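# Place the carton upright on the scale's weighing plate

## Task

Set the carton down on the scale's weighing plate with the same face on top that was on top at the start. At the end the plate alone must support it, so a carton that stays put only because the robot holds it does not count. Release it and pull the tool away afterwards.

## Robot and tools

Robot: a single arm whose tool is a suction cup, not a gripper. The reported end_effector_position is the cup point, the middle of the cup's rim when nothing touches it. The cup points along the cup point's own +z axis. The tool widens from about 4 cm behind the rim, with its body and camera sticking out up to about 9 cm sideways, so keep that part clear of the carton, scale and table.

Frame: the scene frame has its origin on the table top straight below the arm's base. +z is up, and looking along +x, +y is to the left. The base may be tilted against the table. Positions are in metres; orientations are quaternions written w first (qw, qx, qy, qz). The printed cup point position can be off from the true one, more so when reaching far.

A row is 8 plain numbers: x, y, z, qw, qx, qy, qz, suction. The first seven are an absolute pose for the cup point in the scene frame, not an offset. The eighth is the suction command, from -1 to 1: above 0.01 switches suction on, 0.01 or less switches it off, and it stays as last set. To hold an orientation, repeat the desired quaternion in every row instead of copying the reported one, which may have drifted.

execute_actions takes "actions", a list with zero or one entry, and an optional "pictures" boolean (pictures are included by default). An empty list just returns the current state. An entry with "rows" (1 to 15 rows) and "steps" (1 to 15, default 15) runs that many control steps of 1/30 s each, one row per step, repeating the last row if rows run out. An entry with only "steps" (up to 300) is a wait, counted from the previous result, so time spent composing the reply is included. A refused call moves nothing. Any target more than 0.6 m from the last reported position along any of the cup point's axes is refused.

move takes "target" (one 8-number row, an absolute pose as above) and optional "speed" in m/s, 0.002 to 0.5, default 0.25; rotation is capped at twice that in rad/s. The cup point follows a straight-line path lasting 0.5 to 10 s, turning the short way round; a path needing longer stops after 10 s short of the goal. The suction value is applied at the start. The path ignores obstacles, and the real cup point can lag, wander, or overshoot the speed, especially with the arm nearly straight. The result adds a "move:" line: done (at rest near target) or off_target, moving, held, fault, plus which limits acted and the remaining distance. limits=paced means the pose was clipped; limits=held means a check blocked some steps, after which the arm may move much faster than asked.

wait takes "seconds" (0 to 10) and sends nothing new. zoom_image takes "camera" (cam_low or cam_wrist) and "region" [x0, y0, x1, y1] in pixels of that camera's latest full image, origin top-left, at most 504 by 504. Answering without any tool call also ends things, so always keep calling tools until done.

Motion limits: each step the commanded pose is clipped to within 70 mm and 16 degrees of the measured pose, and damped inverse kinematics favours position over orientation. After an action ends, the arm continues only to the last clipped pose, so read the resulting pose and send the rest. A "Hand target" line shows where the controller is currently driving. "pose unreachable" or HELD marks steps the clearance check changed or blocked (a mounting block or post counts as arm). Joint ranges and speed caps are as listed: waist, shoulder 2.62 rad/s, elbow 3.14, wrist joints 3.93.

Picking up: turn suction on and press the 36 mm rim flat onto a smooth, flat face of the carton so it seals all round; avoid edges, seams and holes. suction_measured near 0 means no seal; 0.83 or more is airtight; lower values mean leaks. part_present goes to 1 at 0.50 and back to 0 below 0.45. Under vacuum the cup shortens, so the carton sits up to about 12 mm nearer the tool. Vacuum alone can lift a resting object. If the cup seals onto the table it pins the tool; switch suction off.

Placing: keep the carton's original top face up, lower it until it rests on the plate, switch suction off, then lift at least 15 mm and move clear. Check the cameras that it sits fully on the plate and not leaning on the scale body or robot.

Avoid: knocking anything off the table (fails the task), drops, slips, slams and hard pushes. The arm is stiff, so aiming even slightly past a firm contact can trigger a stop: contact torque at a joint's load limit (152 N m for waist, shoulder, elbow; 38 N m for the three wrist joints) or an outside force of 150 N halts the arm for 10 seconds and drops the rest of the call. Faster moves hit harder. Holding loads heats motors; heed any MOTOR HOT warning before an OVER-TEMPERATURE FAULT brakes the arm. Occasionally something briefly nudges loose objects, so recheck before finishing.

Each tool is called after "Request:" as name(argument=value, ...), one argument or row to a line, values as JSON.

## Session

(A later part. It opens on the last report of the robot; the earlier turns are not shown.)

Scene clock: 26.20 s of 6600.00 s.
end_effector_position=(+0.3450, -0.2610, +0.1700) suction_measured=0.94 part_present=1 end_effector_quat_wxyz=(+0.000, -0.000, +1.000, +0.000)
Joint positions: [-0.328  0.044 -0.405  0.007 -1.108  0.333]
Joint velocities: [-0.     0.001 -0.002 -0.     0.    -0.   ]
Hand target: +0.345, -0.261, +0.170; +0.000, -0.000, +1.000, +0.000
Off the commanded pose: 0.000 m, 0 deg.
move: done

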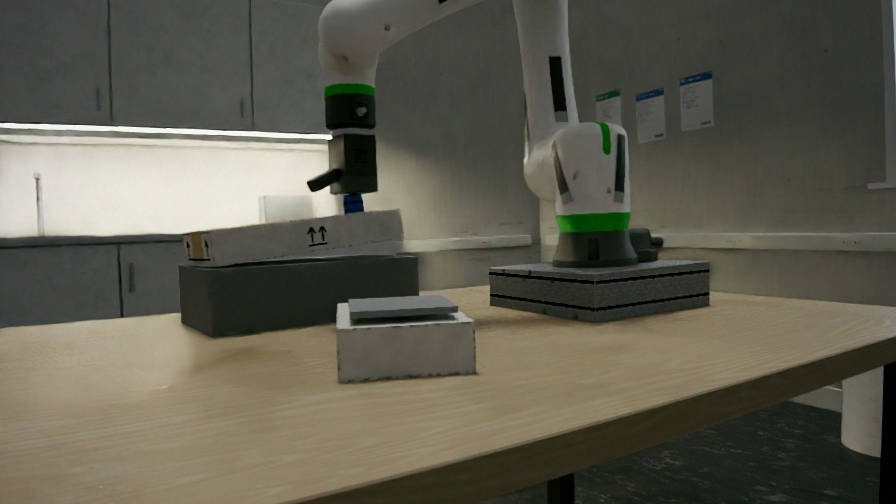

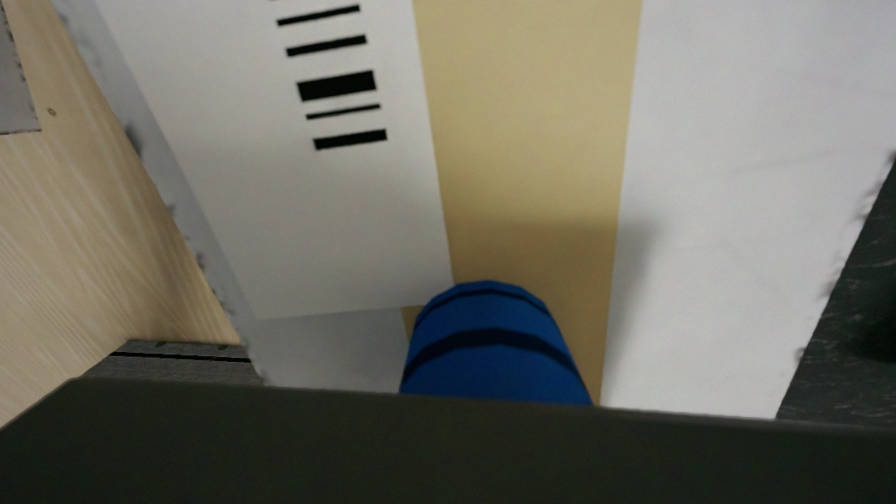

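Request:
move(
  target=[0.345,-0.261,0.144,0,0,1,0,1],
  speed=0.02,
)

Request:
move(
  target=[0.345,-0.261,0.168,0,0,1,0,0],
  speed=0.03,
)

Request:
move(
  target=[0.363,-0.258,0.165,0,0,1,0,0],
  speed=0.1,
)

Request:
move(
  target=[0.363,-0.258,0.152,0,0,1,0,1],
  speed=0.02,
)

Request:
move(
  target=[0.363,-0.258,0.185,0,0,1,0,1],
  speed=0.03,
)

Request:
move(
  target=[0.45,0.14,0.17,0,0,1,0,1],
  speed=0.12,
)

Scene clock: 32.20 s of 6600.00 s.
end_effector_position=(+0.3450, -0.2610, +0.1440) suction_measured=0.94 part_present=1 end_effector_quat_wxyz=(-0.000, +0.000, +1.000, -0.000)
Joint positions: [-0.328  0.077 -0.438  0.007 -1.042  0.333]
Joint velocities: [ 0.     0.001 -0.001  0.     0.     0.   ]
Hand target: +0.345, -0.261, +0.144; -0.000, +0.000, +1.000, -0.000
Off the commanded pose: 0.000 m, 0 deg.
After step 90, 1.47 s passed at rest.
move: done

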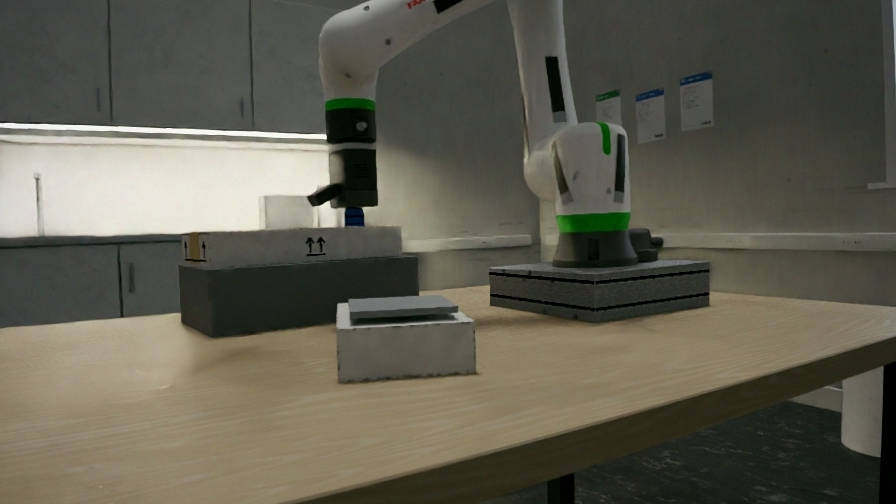

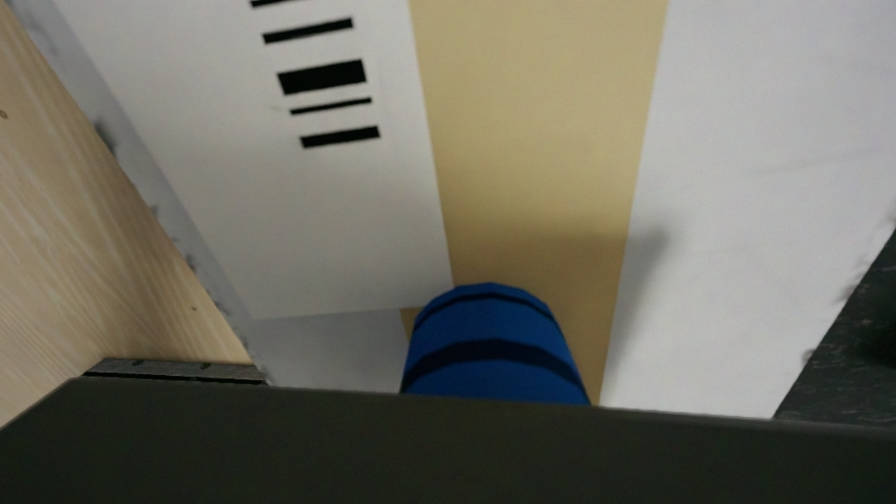

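Scene clock: 33.23 s of 6600.00 s.
end_effector_position=(+0.3450, -0.2610, +0.1680) suction_measured=0.00 part_present=0 end_effector_quat_wxyz=(+0.000, -0.000, +1.000, +0.000)
Joint positions: [-0.328  0.046 -0.407  0.007 -1.103  0.333]
Joint velocities: [ 0.     0.001  0.001 -0.    -0.002  0.   ]
Hand target: +0.345, -0.261, +0.168; +0.000, -0.000, +1.000, +0.000
Off the commanded pose: 0.000 m, 0 deg.
move: done

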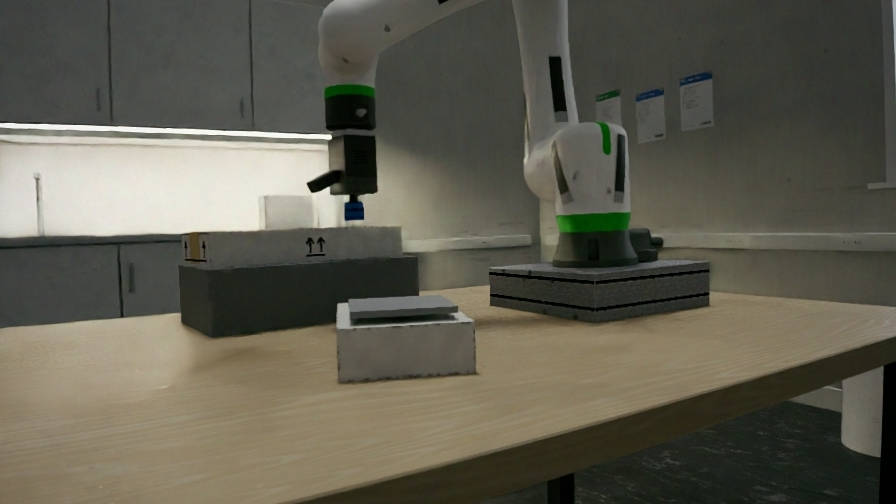

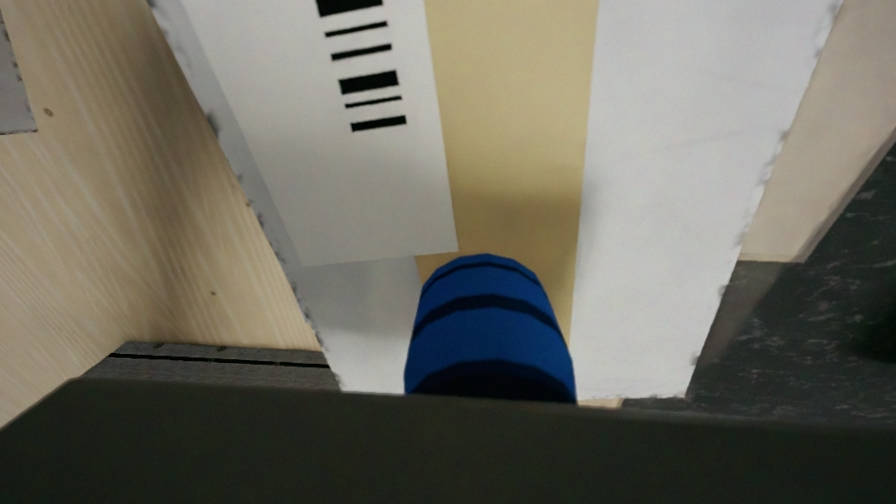

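Scene clock: 33.93 s of 6600.00 s.
end_effector_position=(+0.3630, -0.2580, +0.1651) suction_measured=0.00 part_present=0 end_effector_quat_wxyz=(-0.000, +0.000, +1.000, +0.000)
Joint positions: [-0.307  0.081 -0.377  0.007 -1.098  0.312]
Joint velocities: [-0.001 -0.    -0.     0.    -0.     0.   ]
Hand target: +0.363, -0.258, +0.165; -0.000, +0.000, +1.000, +0.000
Off the commanded pose: 0.000 m, 0 deg.
move: done

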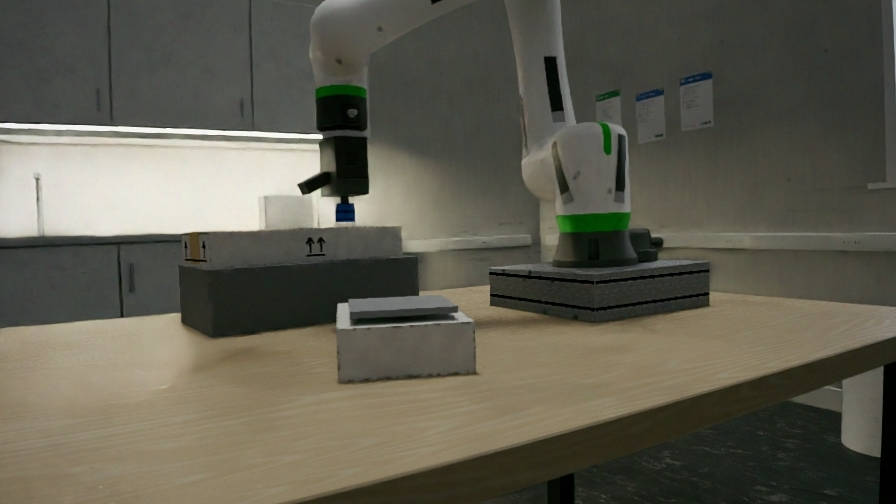

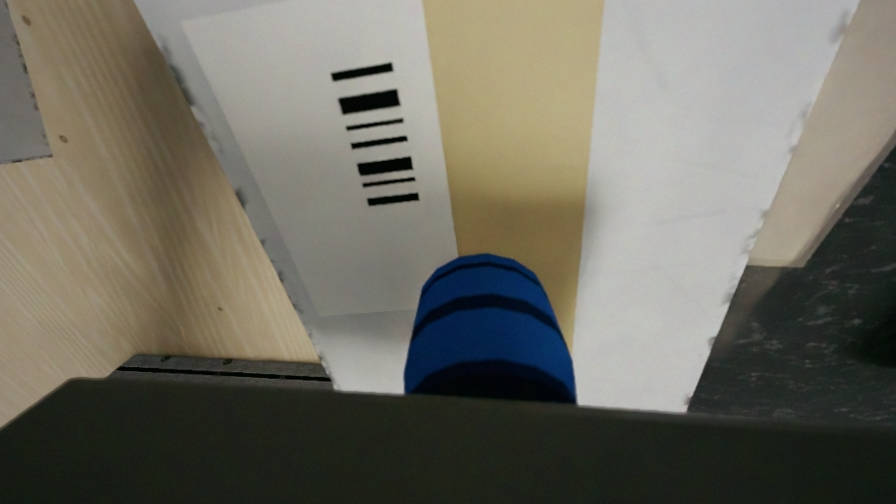

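Scene clock: 34.80 s of 6600.00 s.
end_effector_position=(+0.3630, -0.2580, +0.1519) suction_measured=0.91 part_present=1 end_effector_quat_wxyz=(-0.000, +0.000, +1.000, +0.000)
Joint positions: [-0.307  0.097 -0.394  0.008 -1.065  0.312]
Joint velocities: [-0.    -0.    -0.001  0.     0.001  0.   ]
Hand target: +0.363, -0.258, +0.152; -0.000, +0.000, +1.000, -0.000
Off the commanded pose: 0.000 m, 0 deg.
move: done

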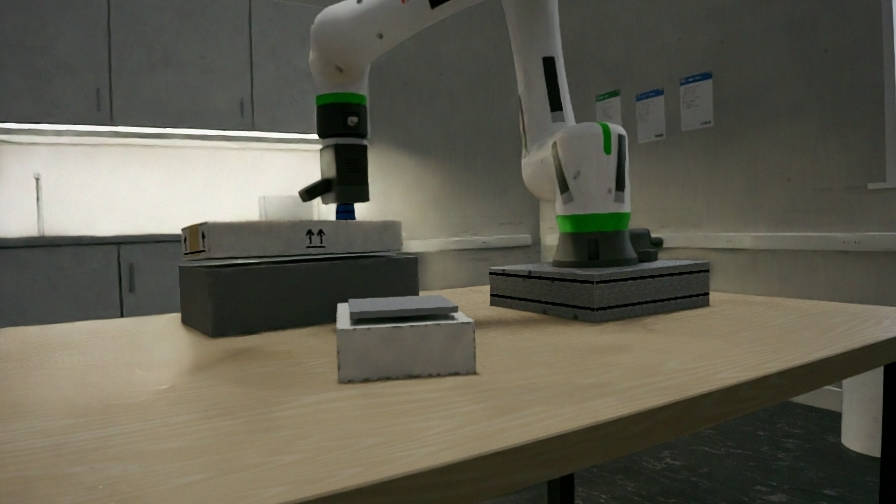

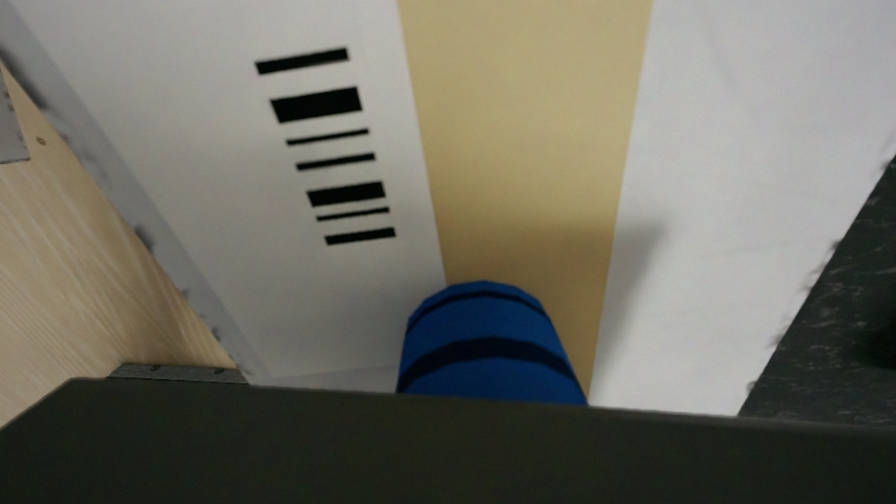

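Scene clock: 36.13 s of 6600.00 s.
end_effector_position=(+0.3629, -0.2579, +0.1850) suction_measured=0.94 part_present=1 end_effector_quat_wxyz=(+0.000, -0.000, +1.000, +0.000)
Joint positions: [-0.307  0.058 -0.35   0.007 -1.147  0.313]
Joint velocities: [ 0.    -0.001 -0.001  0.     0.     0.   ]
Hand target: +0.363, -0.258, +0.185; +0.000, -0.000, +1.000, +0.000
Off the commanded pose: 0.000 m, 0 deg.
move: done

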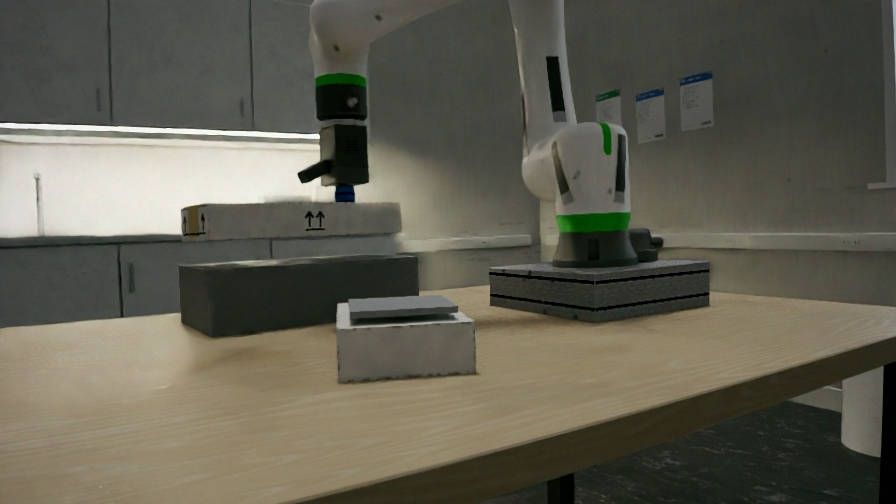

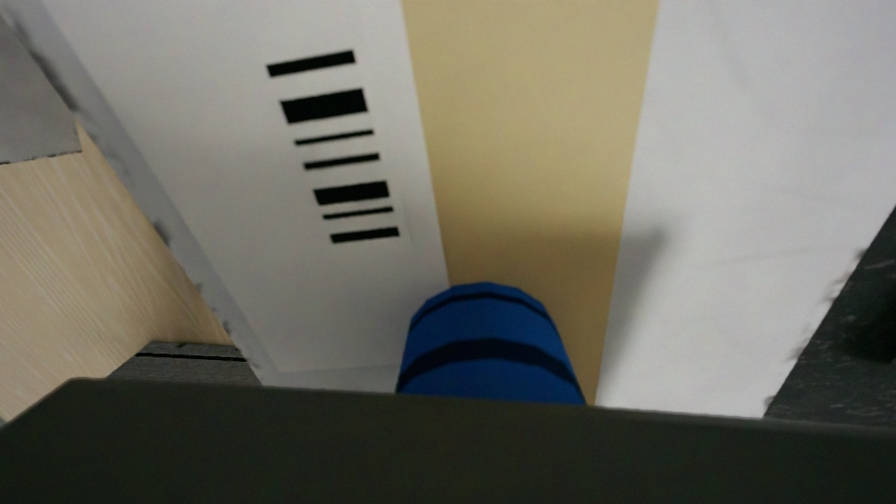

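Scene clock: 39.83 s of 6600.00 s.
end_effector_position=(+0.4497, +0.1394, +0.1701) suction_measured=0.94 part_present=1 end_effector_quat_wxyz=(-0.001, +0.000, +1.000, +0.001)
Joint positions: [ 0.601  0.15  -0.298  0.015 -1.121 -0.6  ]
Joint velocities: [ 0.    -0.     0.     0.    -0.002 -0.   ]
Hand target: +0.450, +0.139, +0.170; -0.001, +0.000, +1.000, +0.001
Off the commanded pose: 0.001 m, 0 deg.
move: done

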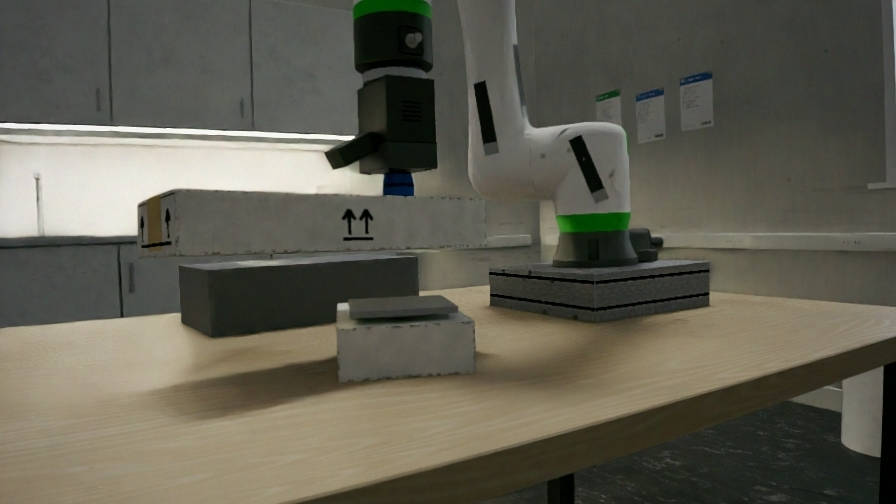

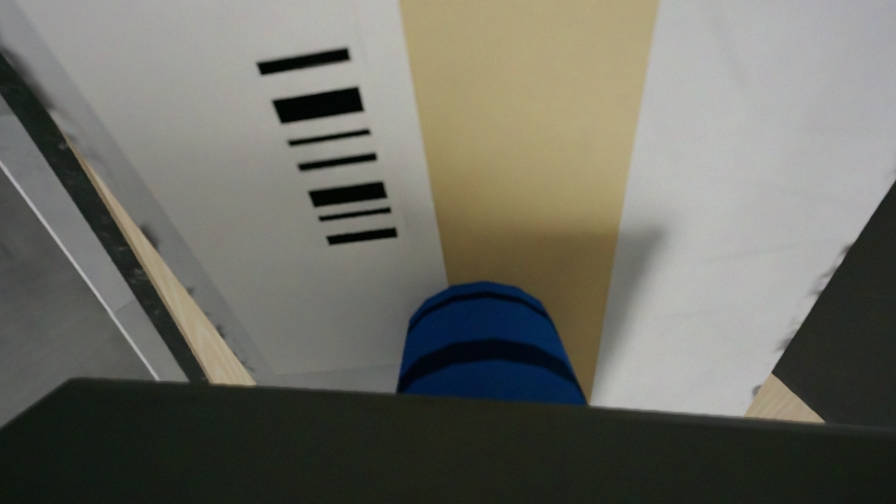

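Request:
move(
  target=[0.453,0.15,0.118,0,0,1,0,1],
  speed=0.04,
)

Scene clock: 42.50 s of 6600.00 s.
end_effector_position=(+0.4531, +0.1500, +0.1180) suction_measured=0.94 part_present=1 end_effector_quat_wxyz=(-0.000, +0.000, +1.000, -0.000)
Joint positions: [ 0.616  0.23  -0.341  0.019 -0.996 -0.618]
Joint velocities: [-0.    -0.001 -0.     0.     0.     0.   ]
Hand target: +0.453, +0.150, +0.118; +0.000, +0.000, +1.000, -0.000
Off the commanded pose: 0.000 m, 0 deg.
move: done

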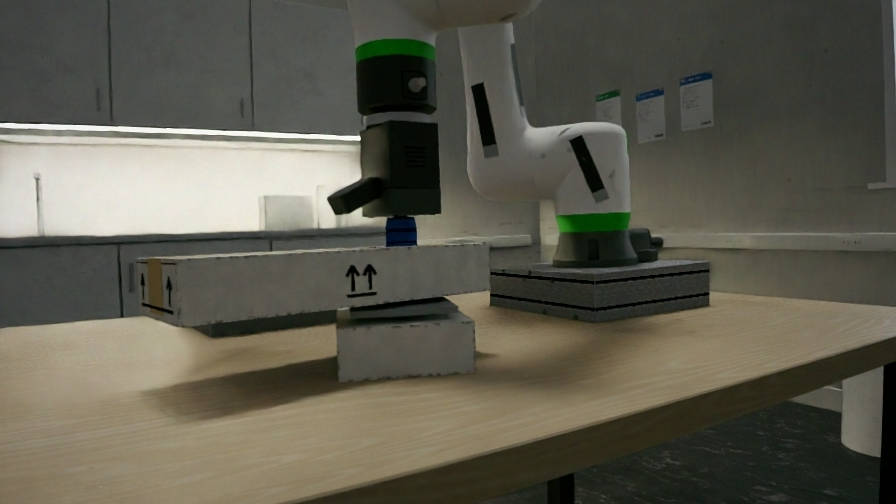

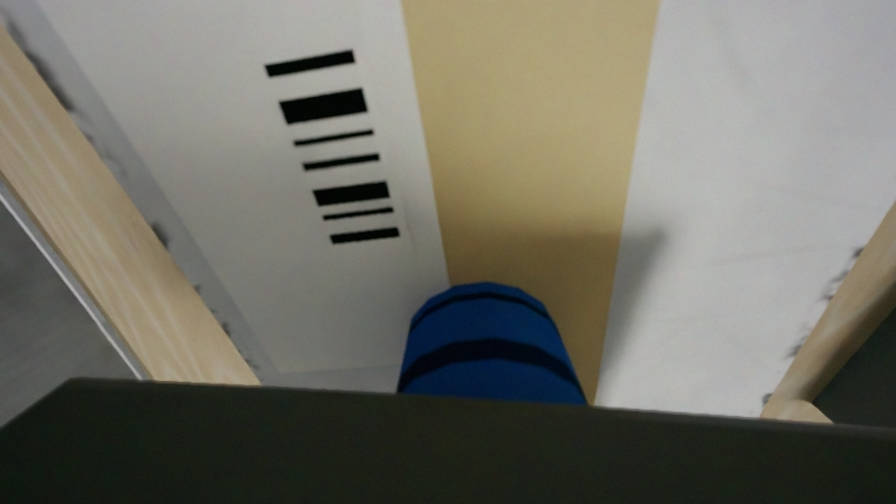

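Request:
move(
  target=[0.453,0.15,0.108,0,0,1,0,1],
  speed=0.01,
)

Scene clock: 54.17 s of 6600.00 s.
end_effector_position=(+0.4536, +0.1502, +0.1121) suction_measured=0.94 part_present=1 end_effector_quat_wxyz=(+0.001, -0.000, +1.000, +0.001)
Joint positions: [ 0.616  0.237 -0.349  0.02  -0.979 -0.618]
Joint velocities: [-0.     0.001  0.     0.    -0.001 -0.   ]
Hand target: +0.454, +0.150, +0.112; +0.001, -0.000, +1.000, +0.001
Off the commanded pose: 0.004 m, 0 deg.
FORCE FAULT: contact force on the arm reached its limit, and the arm stopped for 10 seconds. The contact can be on any part of the arm, not only on its tool. The arm's remaining commands of this call were not run. The arm holds still and accepts commands again. Move the arm away from the contact; if what it grips holds it there, let go first. Pushing or pulling that hard again can fault the arm again.
move: fault

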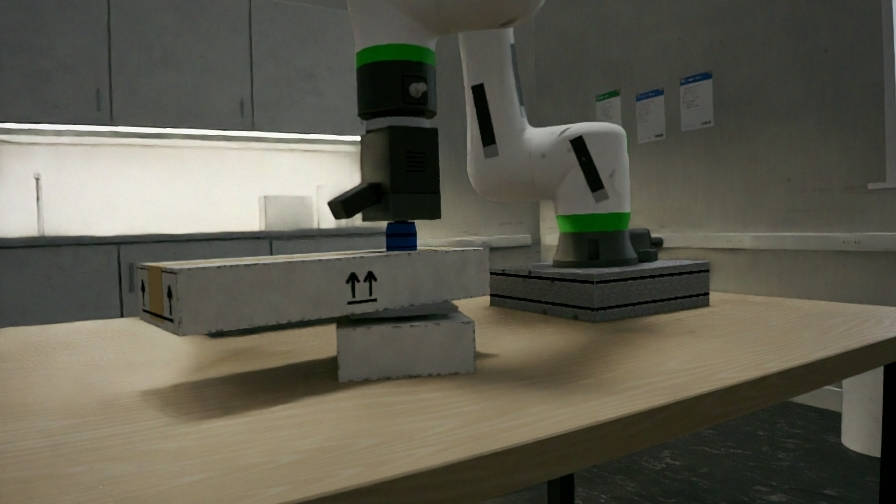

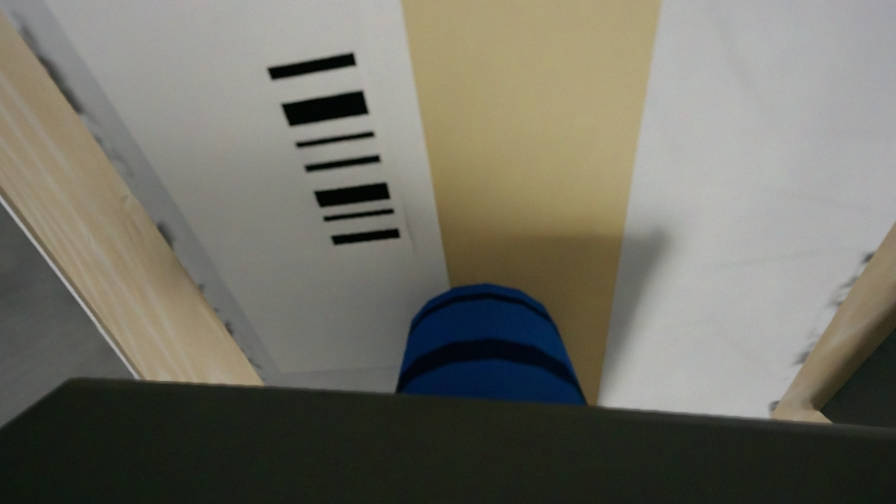

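Request:
move(
  target=[0.453,0.15,0.124,0,0,1,0,1],
  speed=0.03,
)

Request:
move(
  target=[0.463,0.175,0.122,0,0,1,0,1],
  speed=0.04,
)

Request:
move(
  target=[0.463,0.175,0.1145,0,0,1,0,1],
  speed=0.01,
)

Request:
move(
  target=[0.463,0.175,0.14,0,0,1,0,0],
  speed=0.03,
)

Request:
move(
  target=[0.463,0.175,0.3,0,0,1,0,0],
)

Scene clock: 56.90 s of 6600.00 s.
end_effector_position=(+0.4530, +0.1500, +0.1240) suction_measured=0.94 part_present=1 end_effector_quat_wxyz=(-0.000, -0.000, +1.000, +0.000)
Joint positions: [ 0.616  0.221 -0.336  0.018 -1.011 -0.618]
Joint velocities: [ 0.    -0.001  0.    -0.    -0.001  0.   ]
Hand target: +0.453, +0.150, +0.124; -0.000, -0.000, +1.000, +0.000
Off the commanded pose: 0.000 m, 0 deg.
move: done

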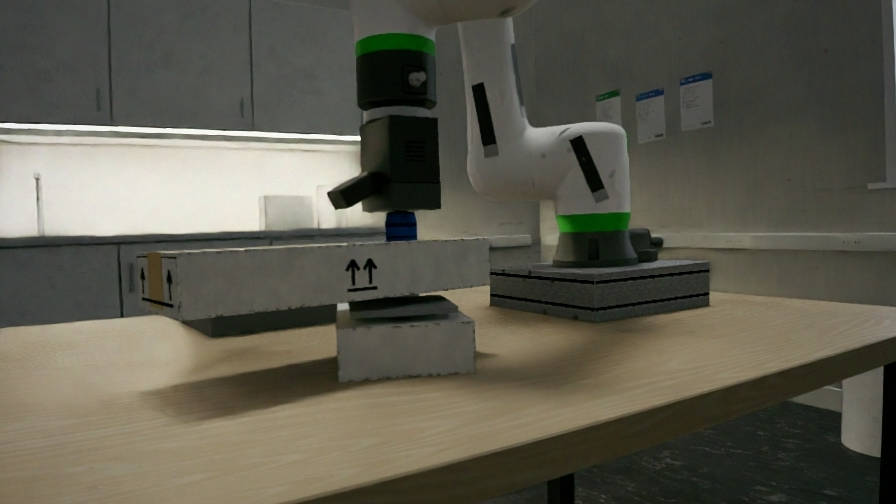

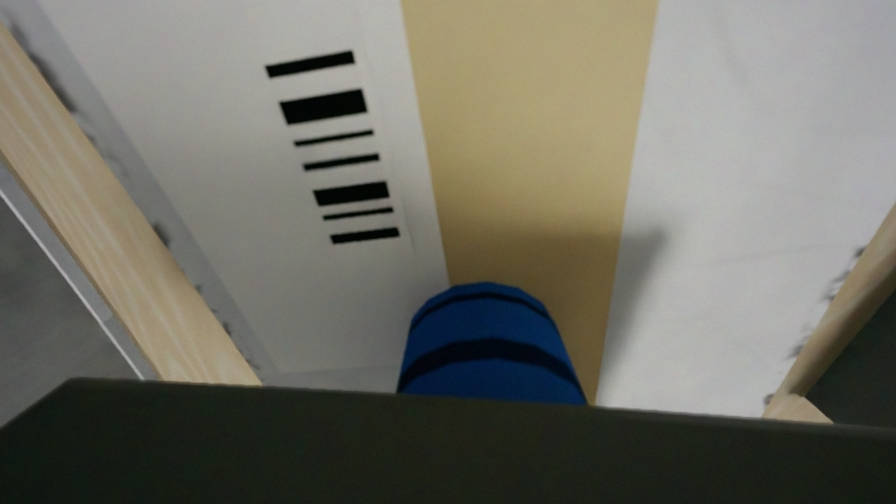

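Scene clock: 57.83 s of 6600.00 s.
end_effector_position=(+0.4630, +0.1750, +0.1221) suction_measured=0.94 part_present=1 end_effector_quat_wxyz=(-0.000, +0.000, +1.000, +0.000)
Joint positions: [ 0.647  0.265 -0.286  0.018 -1.017 -0.648]
Joint velocities: [-0.     0.001 -0.     0.    -0.001 -0.   ]
Hand target: +0.463, +0.175, +0.122; -0.000, -0.000, +1.000, +0.000
Off the commanded pose: 0.000 m, 0 deg.
move: done

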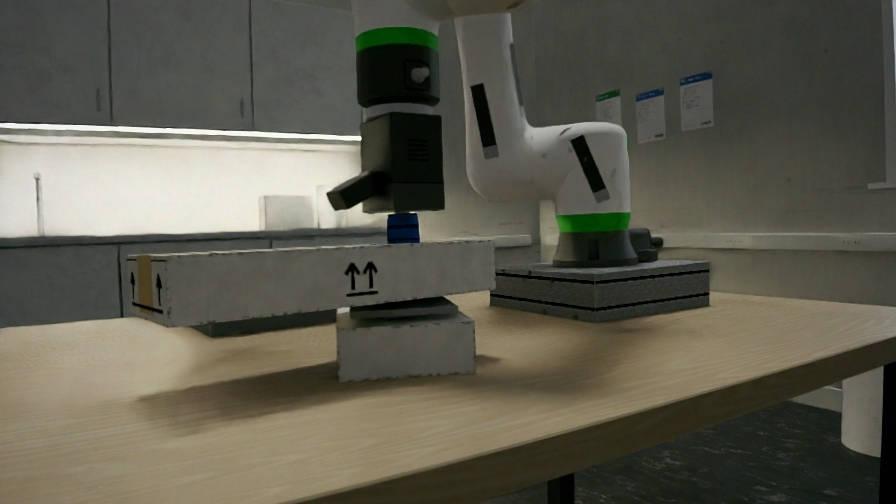

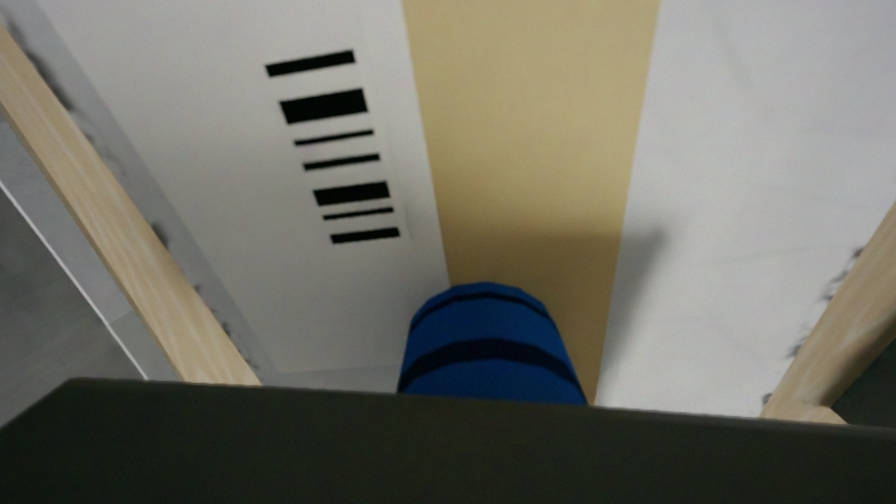

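Scene clock: 58.80 s of 6600.00 s.
end_effector_position=(+0.4630, +0.1750, +0.1145) suction_measured=0.94 part_present=1 end_effector_quat_wxyz=(-0.000, +0.000, +1.000, -0.000)
Joint positions: [ 0.647  0.275 -0.293  0.019 -1.    -0.649]
Joint velocities: [ 0. -0.  0. -0.  0. -0.]
Hand target: +0.463, +0.175, +0.115; +0.000, +0.000, +1.000, -0.000
Off the commanded pose: 0.000 m, 0 deg.
move: done

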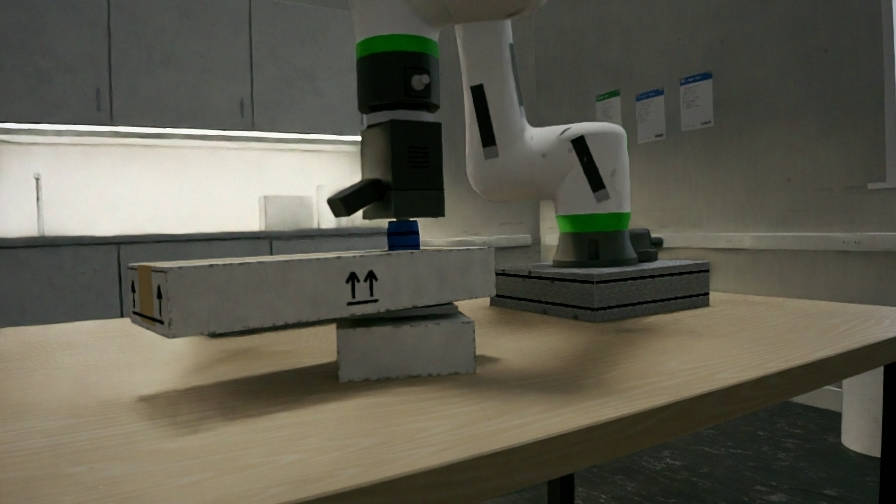

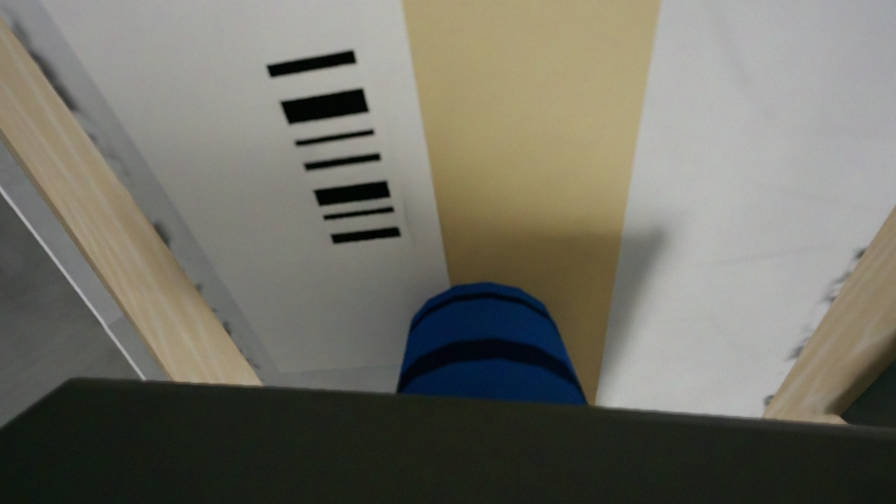

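Scene clock: 59.87 s of 6600.00 s.
end_effector_position=(+0.4629, +0.1750, +0.1400) suction_measured=0.00 part_present=0 end_effector_quat_wxyz=(-0.000, -0.000, +1.000, +0.000)
Joint positions: [ 0.648  0.241 -0.267  0.018 -1.059 -0.648]
Joint velocities: [ 0.  0.  0.  0. -0.  0.]
Hand target: +0.463, +0.175, +0.140; -0.000, -0.000, +1.000, +0.000
Off the commanded pose: 0.000 m, 0 deg.
move: done

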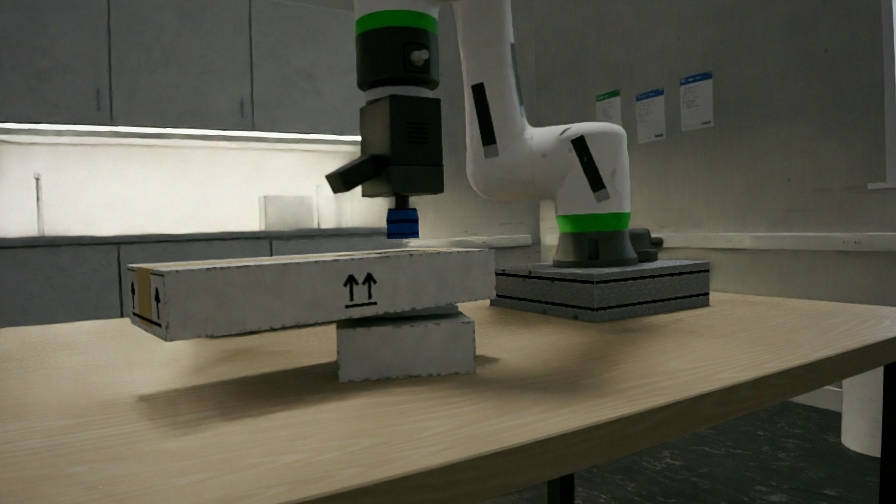

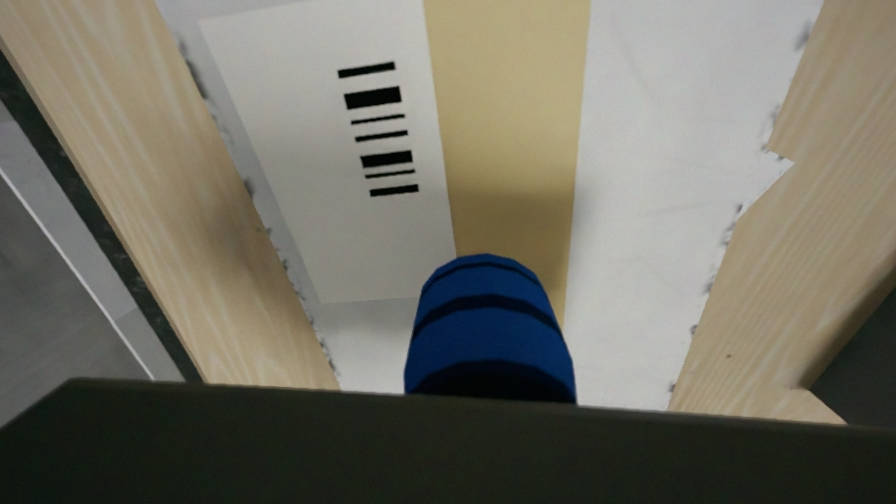

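Scene clock: 60.90 s of 6600.00 s.
end_effector_position=(+0.4626, +0.1749, +0.3000) suction_measured=0.00 part_present=0 end_effector_quat_wxyz=(-0.000, -0.000, +1.000, +0.000)
Joint positions: [ 0.653  0.115 -0.022  0.016 -1.431 -0.646]
Joint velocities: [-0.     0.002 -0.001  0.     0.    -0.   ]
Hand target: +0.463, +0.175, +0.300; -0.000, -0.000, +1.000, +0.000
Off the commanded pose: 0.000 m, 0 deg.
move: done

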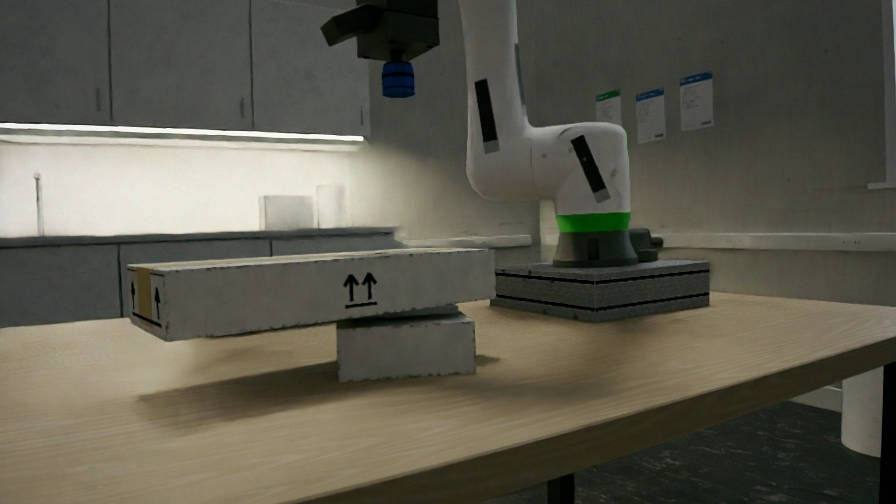

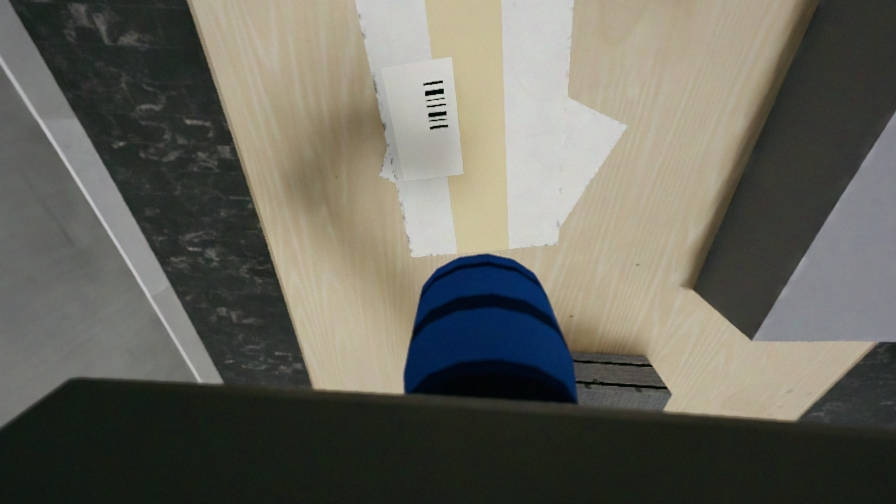

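Request:
finished_scene(
  scene=1,
)

The scene is finished: the task was done.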